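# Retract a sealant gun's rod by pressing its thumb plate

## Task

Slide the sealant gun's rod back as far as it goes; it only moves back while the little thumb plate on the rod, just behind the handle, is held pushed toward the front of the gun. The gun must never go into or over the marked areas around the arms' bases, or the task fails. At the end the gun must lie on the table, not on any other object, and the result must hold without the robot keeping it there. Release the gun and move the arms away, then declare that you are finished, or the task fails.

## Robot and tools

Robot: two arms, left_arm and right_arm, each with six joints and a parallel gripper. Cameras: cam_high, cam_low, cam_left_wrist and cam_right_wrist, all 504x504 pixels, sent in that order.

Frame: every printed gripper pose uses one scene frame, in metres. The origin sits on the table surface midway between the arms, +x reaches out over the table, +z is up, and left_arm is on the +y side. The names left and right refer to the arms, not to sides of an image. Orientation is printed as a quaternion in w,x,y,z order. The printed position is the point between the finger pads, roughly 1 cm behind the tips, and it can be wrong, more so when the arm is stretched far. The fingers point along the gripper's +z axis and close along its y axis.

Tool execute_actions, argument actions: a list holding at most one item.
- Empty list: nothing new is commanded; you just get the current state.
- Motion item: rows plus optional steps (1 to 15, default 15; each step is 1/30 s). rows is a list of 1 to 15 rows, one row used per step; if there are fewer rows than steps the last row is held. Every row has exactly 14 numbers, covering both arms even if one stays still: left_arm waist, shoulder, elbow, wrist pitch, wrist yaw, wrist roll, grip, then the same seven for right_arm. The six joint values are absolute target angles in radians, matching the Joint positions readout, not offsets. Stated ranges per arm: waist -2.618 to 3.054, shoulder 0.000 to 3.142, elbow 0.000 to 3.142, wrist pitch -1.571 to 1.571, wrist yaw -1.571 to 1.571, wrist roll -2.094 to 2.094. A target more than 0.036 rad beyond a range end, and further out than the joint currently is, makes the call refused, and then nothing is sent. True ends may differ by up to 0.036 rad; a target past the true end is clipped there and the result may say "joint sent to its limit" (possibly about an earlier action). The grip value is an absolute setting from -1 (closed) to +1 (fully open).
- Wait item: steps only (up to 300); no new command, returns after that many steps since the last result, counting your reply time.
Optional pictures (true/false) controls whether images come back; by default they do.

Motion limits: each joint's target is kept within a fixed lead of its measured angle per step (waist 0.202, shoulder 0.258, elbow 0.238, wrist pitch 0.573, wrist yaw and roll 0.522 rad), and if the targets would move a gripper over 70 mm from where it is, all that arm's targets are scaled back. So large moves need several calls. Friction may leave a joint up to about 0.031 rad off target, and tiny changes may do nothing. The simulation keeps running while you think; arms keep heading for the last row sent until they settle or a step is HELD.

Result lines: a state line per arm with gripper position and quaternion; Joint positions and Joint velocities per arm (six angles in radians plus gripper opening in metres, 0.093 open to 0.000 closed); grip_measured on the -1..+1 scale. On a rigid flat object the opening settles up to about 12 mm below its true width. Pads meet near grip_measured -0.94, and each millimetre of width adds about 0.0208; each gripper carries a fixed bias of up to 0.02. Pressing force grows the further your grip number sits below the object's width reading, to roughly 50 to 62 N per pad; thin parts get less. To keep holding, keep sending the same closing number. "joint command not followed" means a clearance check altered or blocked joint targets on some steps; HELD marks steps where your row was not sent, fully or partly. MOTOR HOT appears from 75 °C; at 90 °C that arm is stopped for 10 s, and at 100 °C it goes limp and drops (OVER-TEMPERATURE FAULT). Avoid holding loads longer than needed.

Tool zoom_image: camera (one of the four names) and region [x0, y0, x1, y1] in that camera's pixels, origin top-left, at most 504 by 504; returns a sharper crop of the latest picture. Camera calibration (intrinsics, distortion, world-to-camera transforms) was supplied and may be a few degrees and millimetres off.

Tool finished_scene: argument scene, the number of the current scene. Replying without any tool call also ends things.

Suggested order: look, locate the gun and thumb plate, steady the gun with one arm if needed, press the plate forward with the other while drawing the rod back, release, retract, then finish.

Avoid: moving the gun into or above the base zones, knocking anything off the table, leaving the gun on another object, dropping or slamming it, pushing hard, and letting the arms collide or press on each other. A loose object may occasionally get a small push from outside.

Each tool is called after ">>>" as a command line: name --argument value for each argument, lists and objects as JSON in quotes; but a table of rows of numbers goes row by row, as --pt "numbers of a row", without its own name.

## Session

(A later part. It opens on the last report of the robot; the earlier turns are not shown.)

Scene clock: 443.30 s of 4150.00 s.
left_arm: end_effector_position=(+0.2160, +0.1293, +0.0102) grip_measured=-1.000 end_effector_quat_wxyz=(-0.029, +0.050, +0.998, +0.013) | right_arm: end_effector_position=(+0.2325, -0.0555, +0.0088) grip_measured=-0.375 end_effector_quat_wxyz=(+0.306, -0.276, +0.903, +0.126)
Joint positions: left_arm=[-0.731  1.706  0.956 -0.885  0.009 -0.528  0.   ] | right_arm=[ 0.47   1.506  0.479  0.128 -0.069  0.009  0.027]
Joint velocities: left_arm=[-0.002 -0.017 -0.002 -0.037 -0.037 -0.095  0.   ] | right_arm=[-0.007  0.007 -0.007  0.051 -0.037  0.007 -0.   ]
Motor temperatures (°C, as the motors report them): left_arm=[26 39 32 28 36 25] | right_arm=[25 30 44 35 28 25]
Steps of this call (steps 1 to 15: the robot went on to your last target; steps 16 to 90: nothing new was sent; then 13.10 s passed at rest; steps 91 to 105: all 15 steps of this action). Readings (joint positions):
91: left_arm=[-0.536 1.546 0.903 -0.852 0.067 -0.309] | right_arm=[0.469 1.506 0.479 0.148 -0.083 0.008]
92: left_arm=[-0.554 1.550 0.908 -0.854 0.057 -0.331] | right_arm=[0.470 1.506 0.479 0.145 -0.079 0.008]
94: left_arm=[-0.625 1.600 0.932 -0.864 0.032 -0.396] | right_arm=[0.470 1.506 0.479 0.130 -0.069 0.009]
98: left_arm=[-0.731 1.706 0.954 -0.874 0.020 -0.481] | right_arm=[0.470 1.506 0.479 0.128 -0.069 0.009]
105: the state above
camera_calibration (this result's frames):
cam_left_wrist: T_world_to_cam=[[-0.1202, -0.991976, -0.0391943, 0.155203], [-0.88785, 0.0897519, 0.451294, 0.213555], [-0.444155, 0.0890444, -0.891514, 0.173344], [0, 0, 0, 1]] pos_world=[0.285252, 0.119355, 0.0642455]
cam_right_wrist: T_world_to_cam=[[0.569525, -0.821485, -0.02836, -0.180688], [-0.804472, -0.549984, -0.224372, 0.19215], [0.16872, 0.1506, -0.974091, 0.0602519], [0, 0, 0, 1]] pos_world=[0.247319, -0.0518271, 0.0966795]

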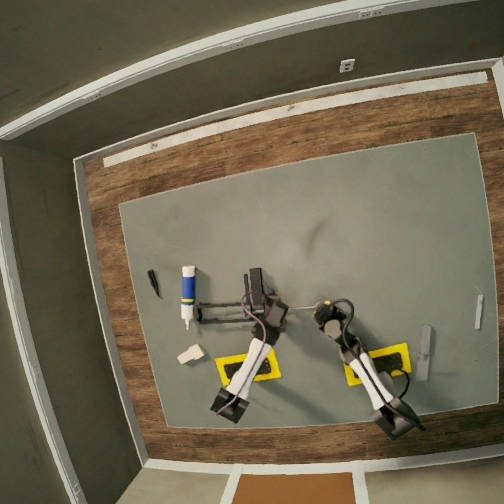

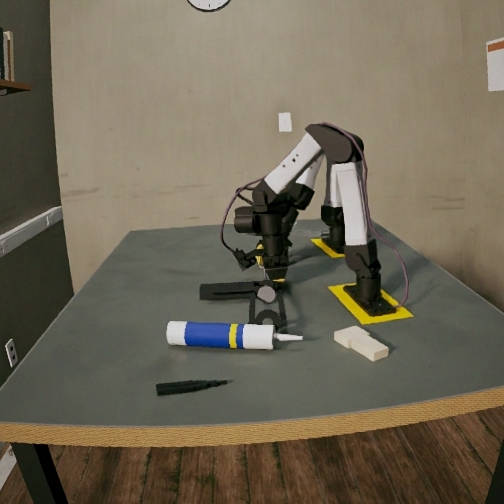

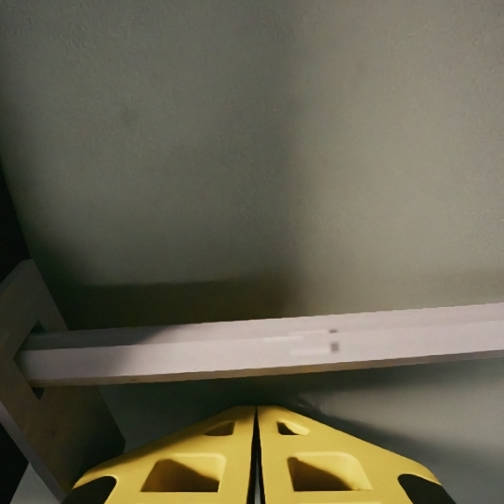

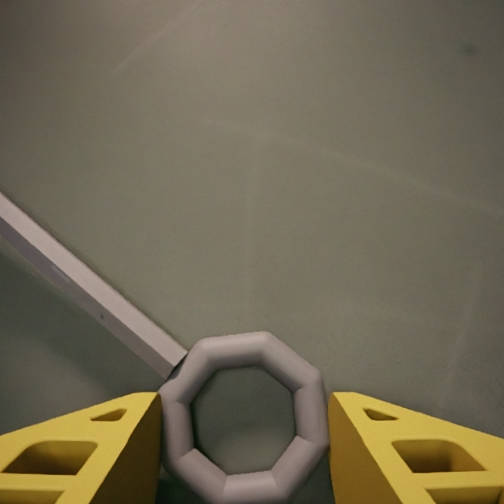

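>>> execute_actions --actions '[{"rows":[[-0.715,1.70,0.95,-0.9,-0.03,-0.535,-1,0.46,1.52,0.49,0.07,0,0,-0.7],[-0.70,1.69,0.935,-0.9,-0.04,-0.52,-1,0.46,1.52,0.49,0.07,0,0,-0.7],[-0.685,1.68,0.92,-0.9,-0.05,-0.505,-1,0.46,1.52,0.49,0.07,0,0,-0.7],[-0.67,1.67,0.91,-0.9,-0.06,-0.49,-1,0.46,1.52,0.49,0.07,0,0,-0.7],[-0.655,1.66,0.90,-0.9,-0.07,-0.475,-1,0.46,1.52,0.49,0.07,0,0,-0.7],[-0.64,1.65,0.89,-0.9,-0.08,-0.46,-1,0.46,1.52,0.49,0.07,0,0,-0.7],[-0.625,1.64,0.88,-0.9,-0.09,-0.445,-1,0.46,1.52,0.49,0.07,0,0,-0.7],[-0.61,1.63,0.87,-0.9,-0.1,-0.43,-1,0.46,1.52,0.49,0.07,0,0,-0.7],[-0.595,1.62,0.86,-0.9,-0.1,-0.415,-1,0.46,1.52,0.49,0.07,0,0,-0.7],[-0.58,1.612,0.85,-0.9,-0.1,-0.40,-1,0.46,1.52,0.49,0.07,0,0,-0.7],[-0.565,1.604,0.842,-0.9,-0.1,-0.385,-1,0.46,1.52,0.49,0.07,0,0,-0.7],[-0.55,1.597,0.835,-0.9,-0.1,-0.37,-1,0.46,1.52,0.49,0.07,0,0,-0.7],[-0.535,1.59,0.828,-0.9,-0.1,-0.355,-1,0.46,1.52,0.49,0.07,0,0,-0.7],[-0.52,1.584,0.822,-0.9,-0.1,-0.34,-1,0.46,1.52,0.49,0.07,0,0,-0.7],[-0.505,1.578,0.816,-0.9,-0.1,-0.325,-1,0.46,1.52,0.49,0.07,0,0,-0.7]],"steps":15}]'

>>> execute_actions --actions '[{"rows":[[-0.49,1.575,0.812,-0.9,-0.1,-0.31,-1,0.46,1.52,0.49,0.07,0,0,-0.7],[-0.475,1.572,0.808,-0.9,-0.1,-0.295,-1,0.46,1.52,0.49,0.07,0,0,-0.7]],"steps":12}]'

Scene clock: 460.10 s of 4150.00 s.
left_arm: end_effector_position=(+0.2216, +0.1703, +0.0140) grip_measured=-1.000 end_effector_quat_wxyz=(-0.017, +0.039, +0.999, -0.007) | right_arm: end_effector_position=(+0.2349, -0.0506, +0.0130) grip_measured=-0.375 end_effector_quat_wxyz=(+0.313, -0.275, +0.899, +0.135)
Joint positions: left_arm=[-0.569  1.602  0.861 -0.855  0.027 -0.388  0.   ] | right_arm=[ 0.473  1.506  0.483  0.145 -0.079  0.015  0.027]
Joint velocities: left_arm=[ 0.281 -0.198 -0.164  0.125  0.33   0.462  0.   ] | right_arm=[ 0.042 -0.007  0.076  0.022  0.007 -0.037  0.   ]
Motor temperatures (°C, as the motors report them): left_arm=[25 39 33 28 31 25] | right_arm=[25 30 44 35 29 25]
Steps of this call (steps 1 to 30: the robot went on to your last target; steps 31 to 90: nothing new was sent; then 13.30 s passed at rest; steps 91 to 105: all 15 steps of this action). Readings (joint positions):
91: left_arm=[-0.731 1.706 0.956 -0.886 0.005 -0.540] | right_arm=[0.470 1.506 0.479 0.128 -0.069 0.009]
92: left_arm=[-0.729 1.706 0.956 -0.886 0.004 -0.539] | right_arm=[0.470 1.506 0.479 0.128 -0.069 0.009]
94: left_arm=[-0.720 1.700 0.950 -0.882 0.013 -0.530] | right_arm=[0.470 1.506 0.479 0.128 -0.070 0.010]
98: left_arm=[-0.667 1.664 0.916 -0.872 0.013 -0.489] | right_arm=[0.470 1.506 0.479 0.131 -0.072 0.014]
105: the state above
camera_calibration (this result's frames):
cam_left_wrist: T_world_to_cam=[[-0.0968857, -0.995295, -0.00100493, 0.1915], [-0.899639, 0.0871422, 0.427851, 0.216596], [-0.42575, 0.0423567, -0.903849, 0.179609], [0, 0, 0, 1]] pos_world=[0.289881, 0.164117, 0.0698613]
cam_right_wrist: T_world_to_cam=[[0.574096, -0.817843, -0.0393259, -0.178695], [-0.799039, -0.549118, -0.244961, 0.196763], [0.178745, 0.172054, -0.968735, 0.0618348], [0, 0, 0, 1]] pos_world=[0.248757, -0.048737, 0.101074]

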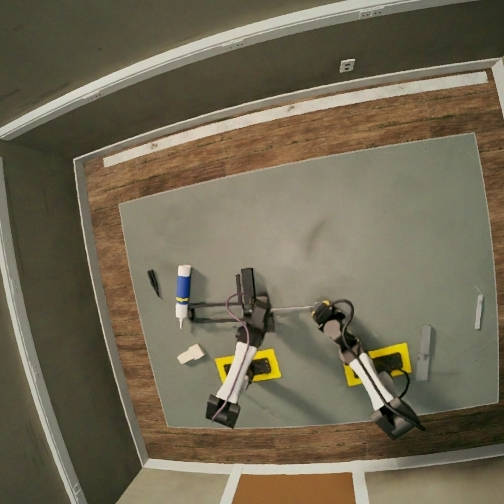

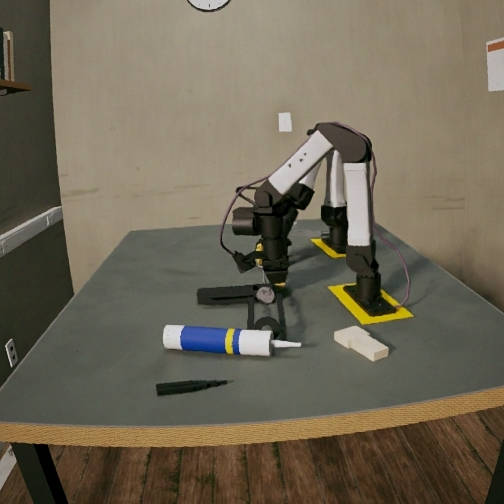

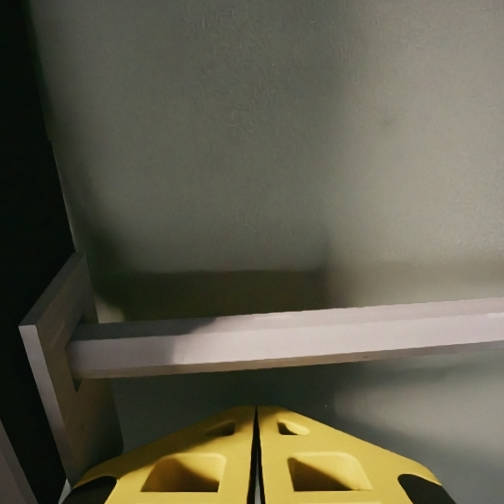

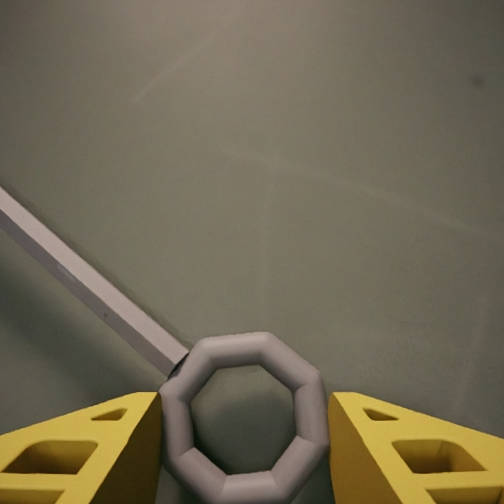

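Scene clock: 460.50 s of 4150.00 s.
left_arm: end_effector_position=(+0.2239, +0.1766, +0.0159) grip_measured=-1.000 end_effector_quat_wxyz=(-0.015, +0.056, +0.998, -0.026) | right_arm: end_effector_position=(+0.2389, -0.0446, +0.0192) grip_measured=-0.378 end_effector_quat_wxyz=(+0.324, -0.278, +0.893, +0.142)
Joint positions: left_arm=[-0.519  1.58   0.847 -0.847  0.058 -0.305  0.   ] | right_arm=[ 0.478  1.506  0.494  0.161 -0.085  0.014  0.027]
Joint velocities: left_arm=[-0.002  0.037 -0.007 -0.022 -0.022  0.022  0.   ] | right_arm=[ 0.007 -0.012 -0.012 -0.007  0.007  0.022 -0.   ]
Motor temperatures (°C, as the motors report them): left_arm=[25 39 33 28 31 25] | right_arm=[25 30 44 35 29 25]
Steps of this call (steps 1 to 12: all 12 steps of this action). Readings (joint positions):
1: left_arm=[-0.558 1.596 0.857 -0.852 0.035 -0.373] | right_arm=[0.474 1.506 0.486 0.147 -0.079 0.015]
2: left_arm=[-0.545 1.590 0.853 -0.850 0.043 -0.357] | right_arm=[0.475 1.506 0.489 0.151 -0.080 0.014]
4: left_arm=[-0.526 1.584 0.849 -0.847 0.053 -0.334] | right_arm=[0.478 1.506 0.493 0.157 -0.084 0.014]
8: left_arm=[-0.519 1.581 0.848 -0.847 0.058 -0.312] | right_arm=[0.478 1.506 0.494 0.161 -0.085 0.014]
12: the state above
camera_calibration (this result's frames):
cam_left_wrist: T_world_to_cam=[[-0.130028, -0.990838, 0.0365142, 0.204084], [-0.897318, 0.133262, 0.420787, 0.208679], [-0.421798, 0.0219491, -0.906424, 0.184841], [0, 0, 0, 1]] pos_world=[0.291754, 0.170348, 0.0722833]
cam_right_wrist: T_world_to_cam=[[0.583205, -0.811222, -0.04232, -0.177628], [-0.788225, -0.552538, -0.27093, 0.202557], [0.196401, 0.191365, -0.961668, 0.0625683], [0, 0, 0, 1]] pos_world=[0.250966, -0.0441487, 0.107532]

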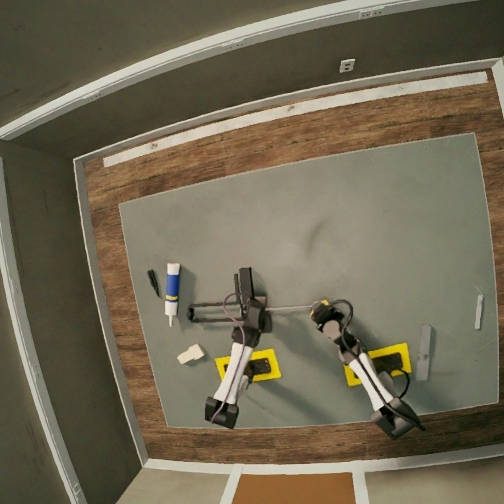

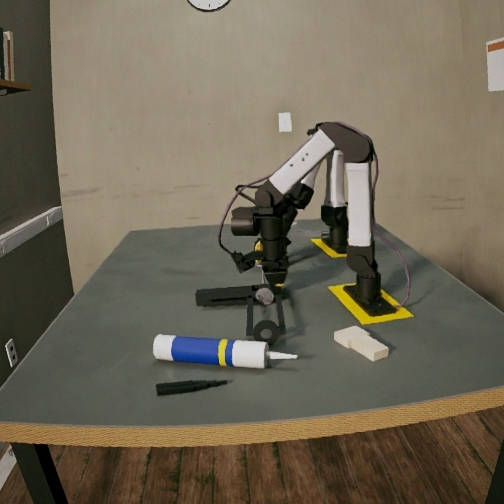

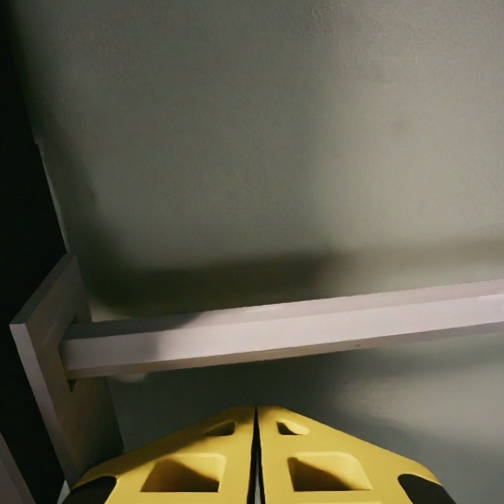

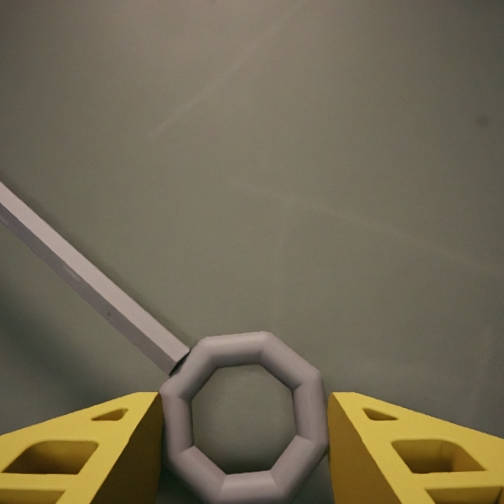

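>>> zoom_image --camera "cam_high" --region '[170,260,350,350]'

>>> execute_actions --actions '[{"rows":[[-0.56,1.59,0.86,-0.9,0,-0.38,-1,0.47,1.5,0.49,0.1,0,0,-0.7],[-0.6,1.6,0.9,-0.9,0,-0.42,-1,0.47,1.5,0.49,0.1,0,0,-0.7],[-0.62,1.62,0.97,-0.95,0,-0.44,-1,0.47,1.5,0.49,0.1,0,0,-0.7],[-0.62,1.62,1.04,-1.02,0,-0.44,-1,0.47,1.5,0.49,0.1,0,0,-0.7],[-0.58,1.62,1.12,-1.1,0,-0.4,-1,0.47,1.5,0.49,0.1,0,0,-0.7],[-0.52,1.62,1.2,-1.18,0,-0.35,-1,0.47,1.5,0.49,0.1,0,0,-0.7]],"steps":15}]'

Region (170, 260, 350, 350) of cam_high's 504x504 image, scaled by 2.800, with more detail than that image has.

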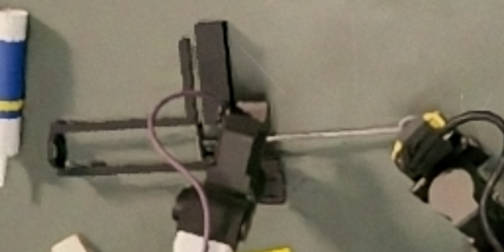

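Scene clock: 468.07 s of 4150.00 s.
left_arm: end_effector_position=(+0.2655, +0.1663, +0.0897) grip_measured=-1.000 end_effector_quat_wxyz=(+0.006, +0.030, +1.000, -0.007) | right_arm: end_effector_position=(+0.2371, -0.0485, +0.0157) grip_measured=-0.378 end_effector_quat_wxyz=(+0.317, -0.278, +0.897, +0.132)
Joint positions: left_arm=[-0.523  1.617  1.196 -1.133  0.009 -0.361  0.   ] | right_arm=[ 0.48   1.506  0.494  0.14  -0.069  0.012  0.027]
Joint velocities: left_arm=[-0.002 -0.012 -0.007 -0.212 -0.022 -0.022  0.   ] | right_arm=[-0.022  0.002 -0.007  0.007  0.037 -0.066 -0.001]
Motor temperatures (°C, as the motors report them): left_arm=[26 40 32 28 31 25] | right_arm=[25 30 44 35 29 25]
Steps of this call (steps 1 to 15: the robot went on to your last target; steps 16 to 100: nothing new was sent; then 3.73 s passed at rest; steps 101 to 115: all 15 steps of this action). Readings (joint positions):
101: left_arm=[-0.526 1.580 0.847 -0.847 0.061 -0.311] | right_arm=[0.479 1.506 0.494 0.162 -0.084 0.014]
102: left_arm=[-0.544 1.582 0.853 -0.847 0.061 -0.328] | right_arm=[0.480 1.506 0.494 0.162 -0.081 0.014]
104: left_arm=[-0.591 1.604 0.913 -0.901 0.046 -0.365] | right_arm=[0.480 1.506 0.494 0.155 -0.071 0.012]
108: left_arm=[-0.555 1.627 1.145 -1.042 0.031 -0.365] | right_arm=[0.480 1.506 0.494 0.141 -0.069 0.012]
115: the state above
camera_calibration (this result's frames):
cam_left_wrist: T_world_to_cam=[[-0.0782586, -0.99693, -0.00253583, 0.187321], [-0.920223, 0.0712582, 0.384854, 0.23595], [-0.383492, 0.0324517, -0.922974, 0.259012], [0, 0, 0, 1]] pos_world=[0.331115, 0.161528, 0.14873]
cam_right_wrist: T_world_to_cam=[[0.576588, -0.81651, -0.0292976, -0.178763], [-0.794951, -0.552361, -0.2509, 0.199345], [0.188679, 0.167956, -0.96757, 0.0611817], [0, 0, 0, 1]] pos_world=[0.249999, -0.0461271, 0.103976]

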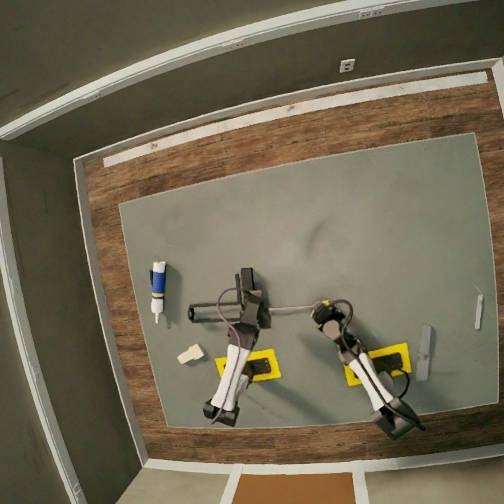

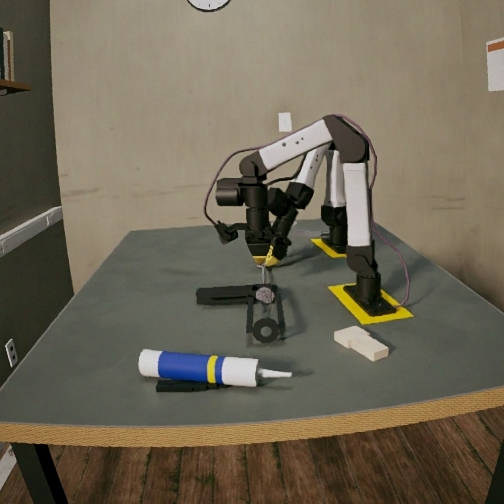

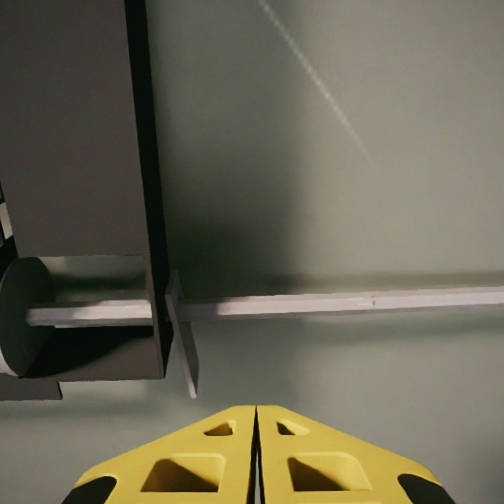

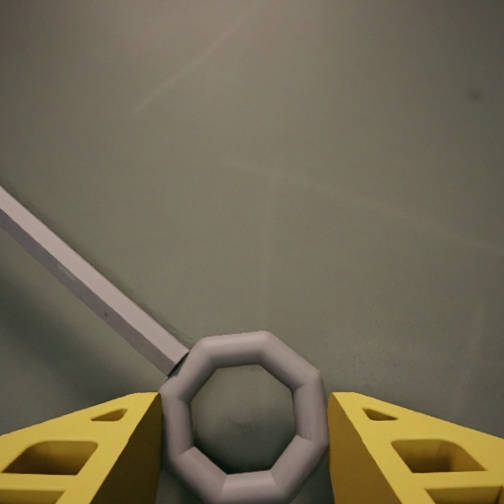

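>>> execute_actions --actions '[{"rows":[[-0.52,1.6,1.2,-1.16,0,-0.35,0.5,0.47,1.5,0.49,0.1,0,0,0.4],[-0.52,1.55,1.2,-1.1,0,-0.35,0.5,0.47,1.5,0.49,0.1,0,0,0.4],[-0.52,1.5,1.2,-1.1,0,-0.35,0.5,0.47,1.5,0.49,0.1,0,0,0.4],[-0.52,1.45,1.2,-1.1,0,-0.35,0.5,0.47,1.5,0.49,0.1,0,0,0.4],[-0.52,1.4,1.2,-1.1,0,-0.35,0.5,0.47,1.45,0.49,0.1,0,0,0.4],[-0.52,1.4,1.2,-1.1,0,-0.35,0.5,0.45,1.38,0.49,0.1,0,0,0.4],[-0.52,1.4,1.2,-1.1,0,-0.35,0.5,0.42,1.3,0.49,0.1,0,0,0.4],[-0.52,1.4,1.2,-1.1,0,-0.35,0.5,0.38,1.2,0.49,0.1,0,0,0.4],[-0.52,1.4,1.2,-1.1,0,-0.35,0.5,0.33,1.1,0.49,0.1,0,0,0.4]],"steps":15}]'

>>> execute_actions --actions '[{"steps":20}]'

Scene clock: 477.07 s of 4150.00 s.
left_arm: end_effector_position=(+0.2682, +0.1655, +0.1508) grip_measured=+0.497 end_effector_quat_wxyz=(+0.120, +0.031, +0.991, -0.053) | right_arm: end_effector_position=(+0.2805, -0.0944, +0.1582) grip_measured=+0.398 end_effector_quat_wxyz=(+0.522, -0.183, +0.824, +0.121)
Joint positions: left_arm=[-0.523  1.39   1.196 -1.115  0.006 -0.359  0.069] | right_arm=[ 0.334  1.087  0.5    0.146 -0.003  0.008  0.064]
Joint velocities: left_arm=[ 0.002  0.007 -0.002 -0.037 -0.095 -0.066 -0.001] | right_arm=[-0.002 -0.002 -0.007 -0.242 -0.051 -0.007  0.   ]
Motor temperatures (°C, as the motors report them): left_arm=[25 40 33 28 30 25] | right_arm=[25 31 43 36 29 25]
Steps of this call (steps 1 to 30: the robot went on to your last target; steps 31 to 90: nothing new was sent; then 5.50 s passed at rest; steps 91 to 105: all 15 steps of this action). Readings (joint positions):
91: left_arm=[-0.523 1.617 1.196 -1.167 0.006 -0.359] | right_arm=[0.480 1.506 0.494 0.140 -0.066 0.012]
92: left_arm=[-0.523 1.611 1.196 -1.161 0.006 -0.359] | right_arm=[0.479 1.506 0.494 0.138 -0.055 0.011]
94: left_arm=[-0.523 1.568 1.196 -1.142 0.006 -0.359] | right_arm=[0.479 1.506 0.494 0.130 -0.037 0.010]
98: left_arm=[-0.523 1.409 1.196 -1.119 0.006 -0.359] | right_arm=[0.445 1.374 0.494 0.086 -0.025 0.008]
105: the state above
camera_calibration (this result's frames):
cam_left_wrist: T_world_to_cam=[[-0.0877597, -0.993221, 0.0762313, 0.176958], [-0.981769, 0.0991926, 0.162142, 0.260447], [-0.168604, -0.060612, -0.983818, 0.283436], [0, 0, 0, 1]] pos_world=[0.319017, 0.167103, 0.223131]
cam_right_wrist: T_world_to_cam=[[0.409443, -0.912183, 0.0166847, -0.206514], [-0.702426, -0.326856, -0.632268, 0.299869], [0.582198, 0.247158, -0.77457, 0.0650806], [0, 0, 0, 1]] pos_world=[0.257302, -0.10645, 0.243453]

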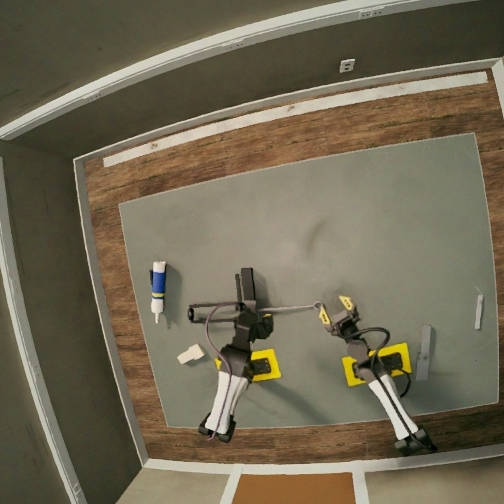

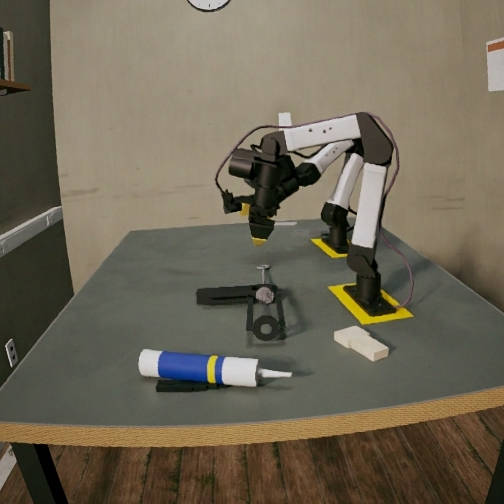

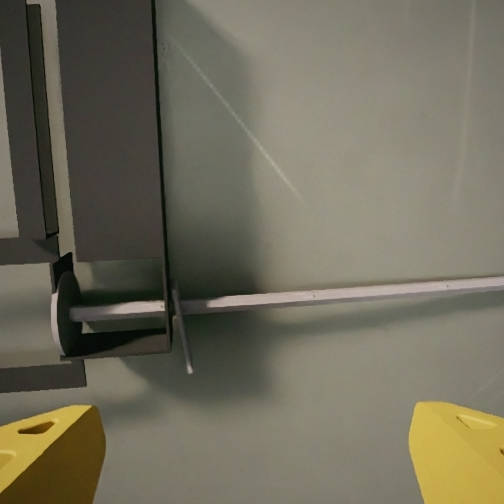

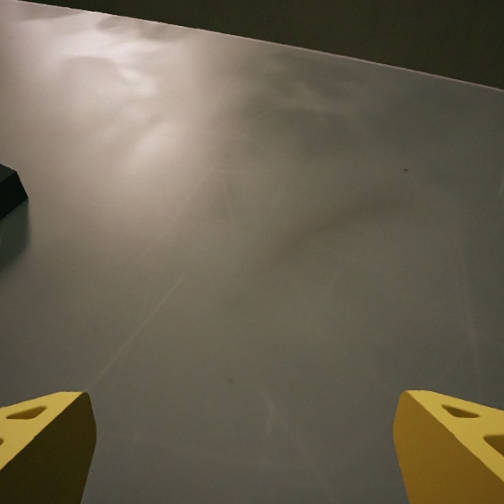

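Scene clock: 477.73 s of 4150.00 s.
left_arm: end_effector_position=(+0.2683, +0.1655, +0.1508) grip_measured=+0.497 end_effector_quat_wxyz=(+0.120, +0.031, +0.991, -0.053) | right_arm: end_effector_position=(+0.2782, -0.0955, +0.1529) grip_measured=+0.398 end_effector_quat_wxyz=(+0.512, -0.184, +0.831, +0.119)
Joint positions: left_arm=[-0.523  1.39   1.196 -1.115  0.006 -0.359  0.069] | right_arm=[ 0.334  1.087  0.5    0.122 -0.003  0.008  0.064]
Joint velocities: left_arm=[ 0.002 -0.012 -0.012 -0.007 -0.037 -0.037 -0.001] | right_arm=[-0.007  0.007 -0.002 -0.051  0.007 -0.051 -0.001]
Motor temperatures (°C, as the motors report them): left_arm=[25 40 33 28 30 25] | right_arm=[25 31 43 36 29 25]
Steps of this call (steps 1 to 20: the robot went on to your last target). Readings (joint positions):
1: left_arm=[-0.523 1.390 1.196 -1.115 0.006 -0.359] | right_arm=[0.334 1.087 0.500 0.137 -0.003 0.008]
2: left_arm=[-0.523 1.390 1.196 -1.115 0.006 -0.359] | right_arm=[0.334 1.087 0.500 0.133 -0.003 0.008]
4: left_arm=[-0.523 1.390 1.196 -1.115 0.006 -0.359] | right_arm=[0.334 1.087 0.500 0.128 -0.003 0.008]
8: left_arm=[-0.523 1.390 1.196 -1.115 0.006 -0.359] | right_arm=[0.334 1.087 0.500 0.124 -0.003 0.008]
20: the state above
camera_calibration (this result's frames):
cam_left_wrist: T_world_to_cam=[[-0.0877863, -0.993209, 0.0763553, 0.176913], [-0.981826, 0.0992178, 0.161784, 0.260592], [-0.168261, -0.0607651, -0.983868, 0.283412], [0, 0, 0, 1]] pos_world=[0.319074, 0.167078, 0.223172]
cam_right_wrist: T_world_to_cam=[[0.40981, -0.912009, 0.0171806, -0.206642], [-0.715953, -0.333269, -0.613468, 0.294858], [0.565214, 0.239105, -0.789533, 0.0688777], [0, 0, 0, 1]] pos_world=[0.256857, -0.106661, 0.238817]

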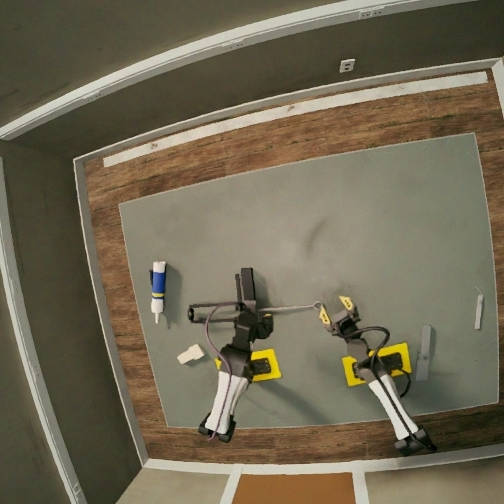

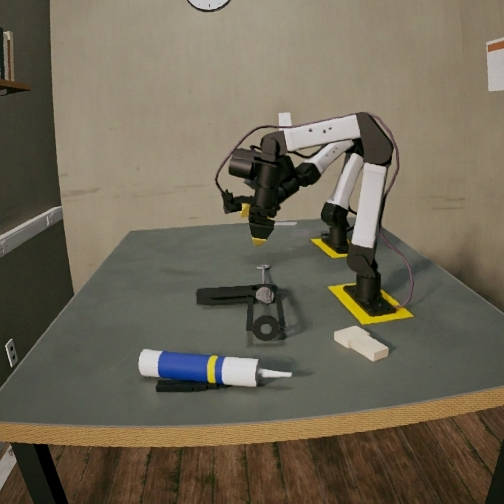

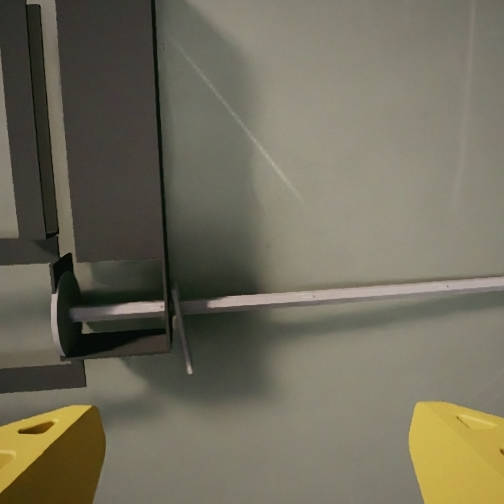

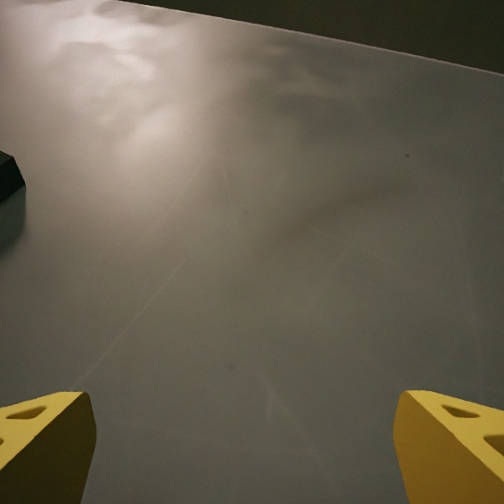

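>>> finished_scene --scene 2

The scene is finished: the task was done.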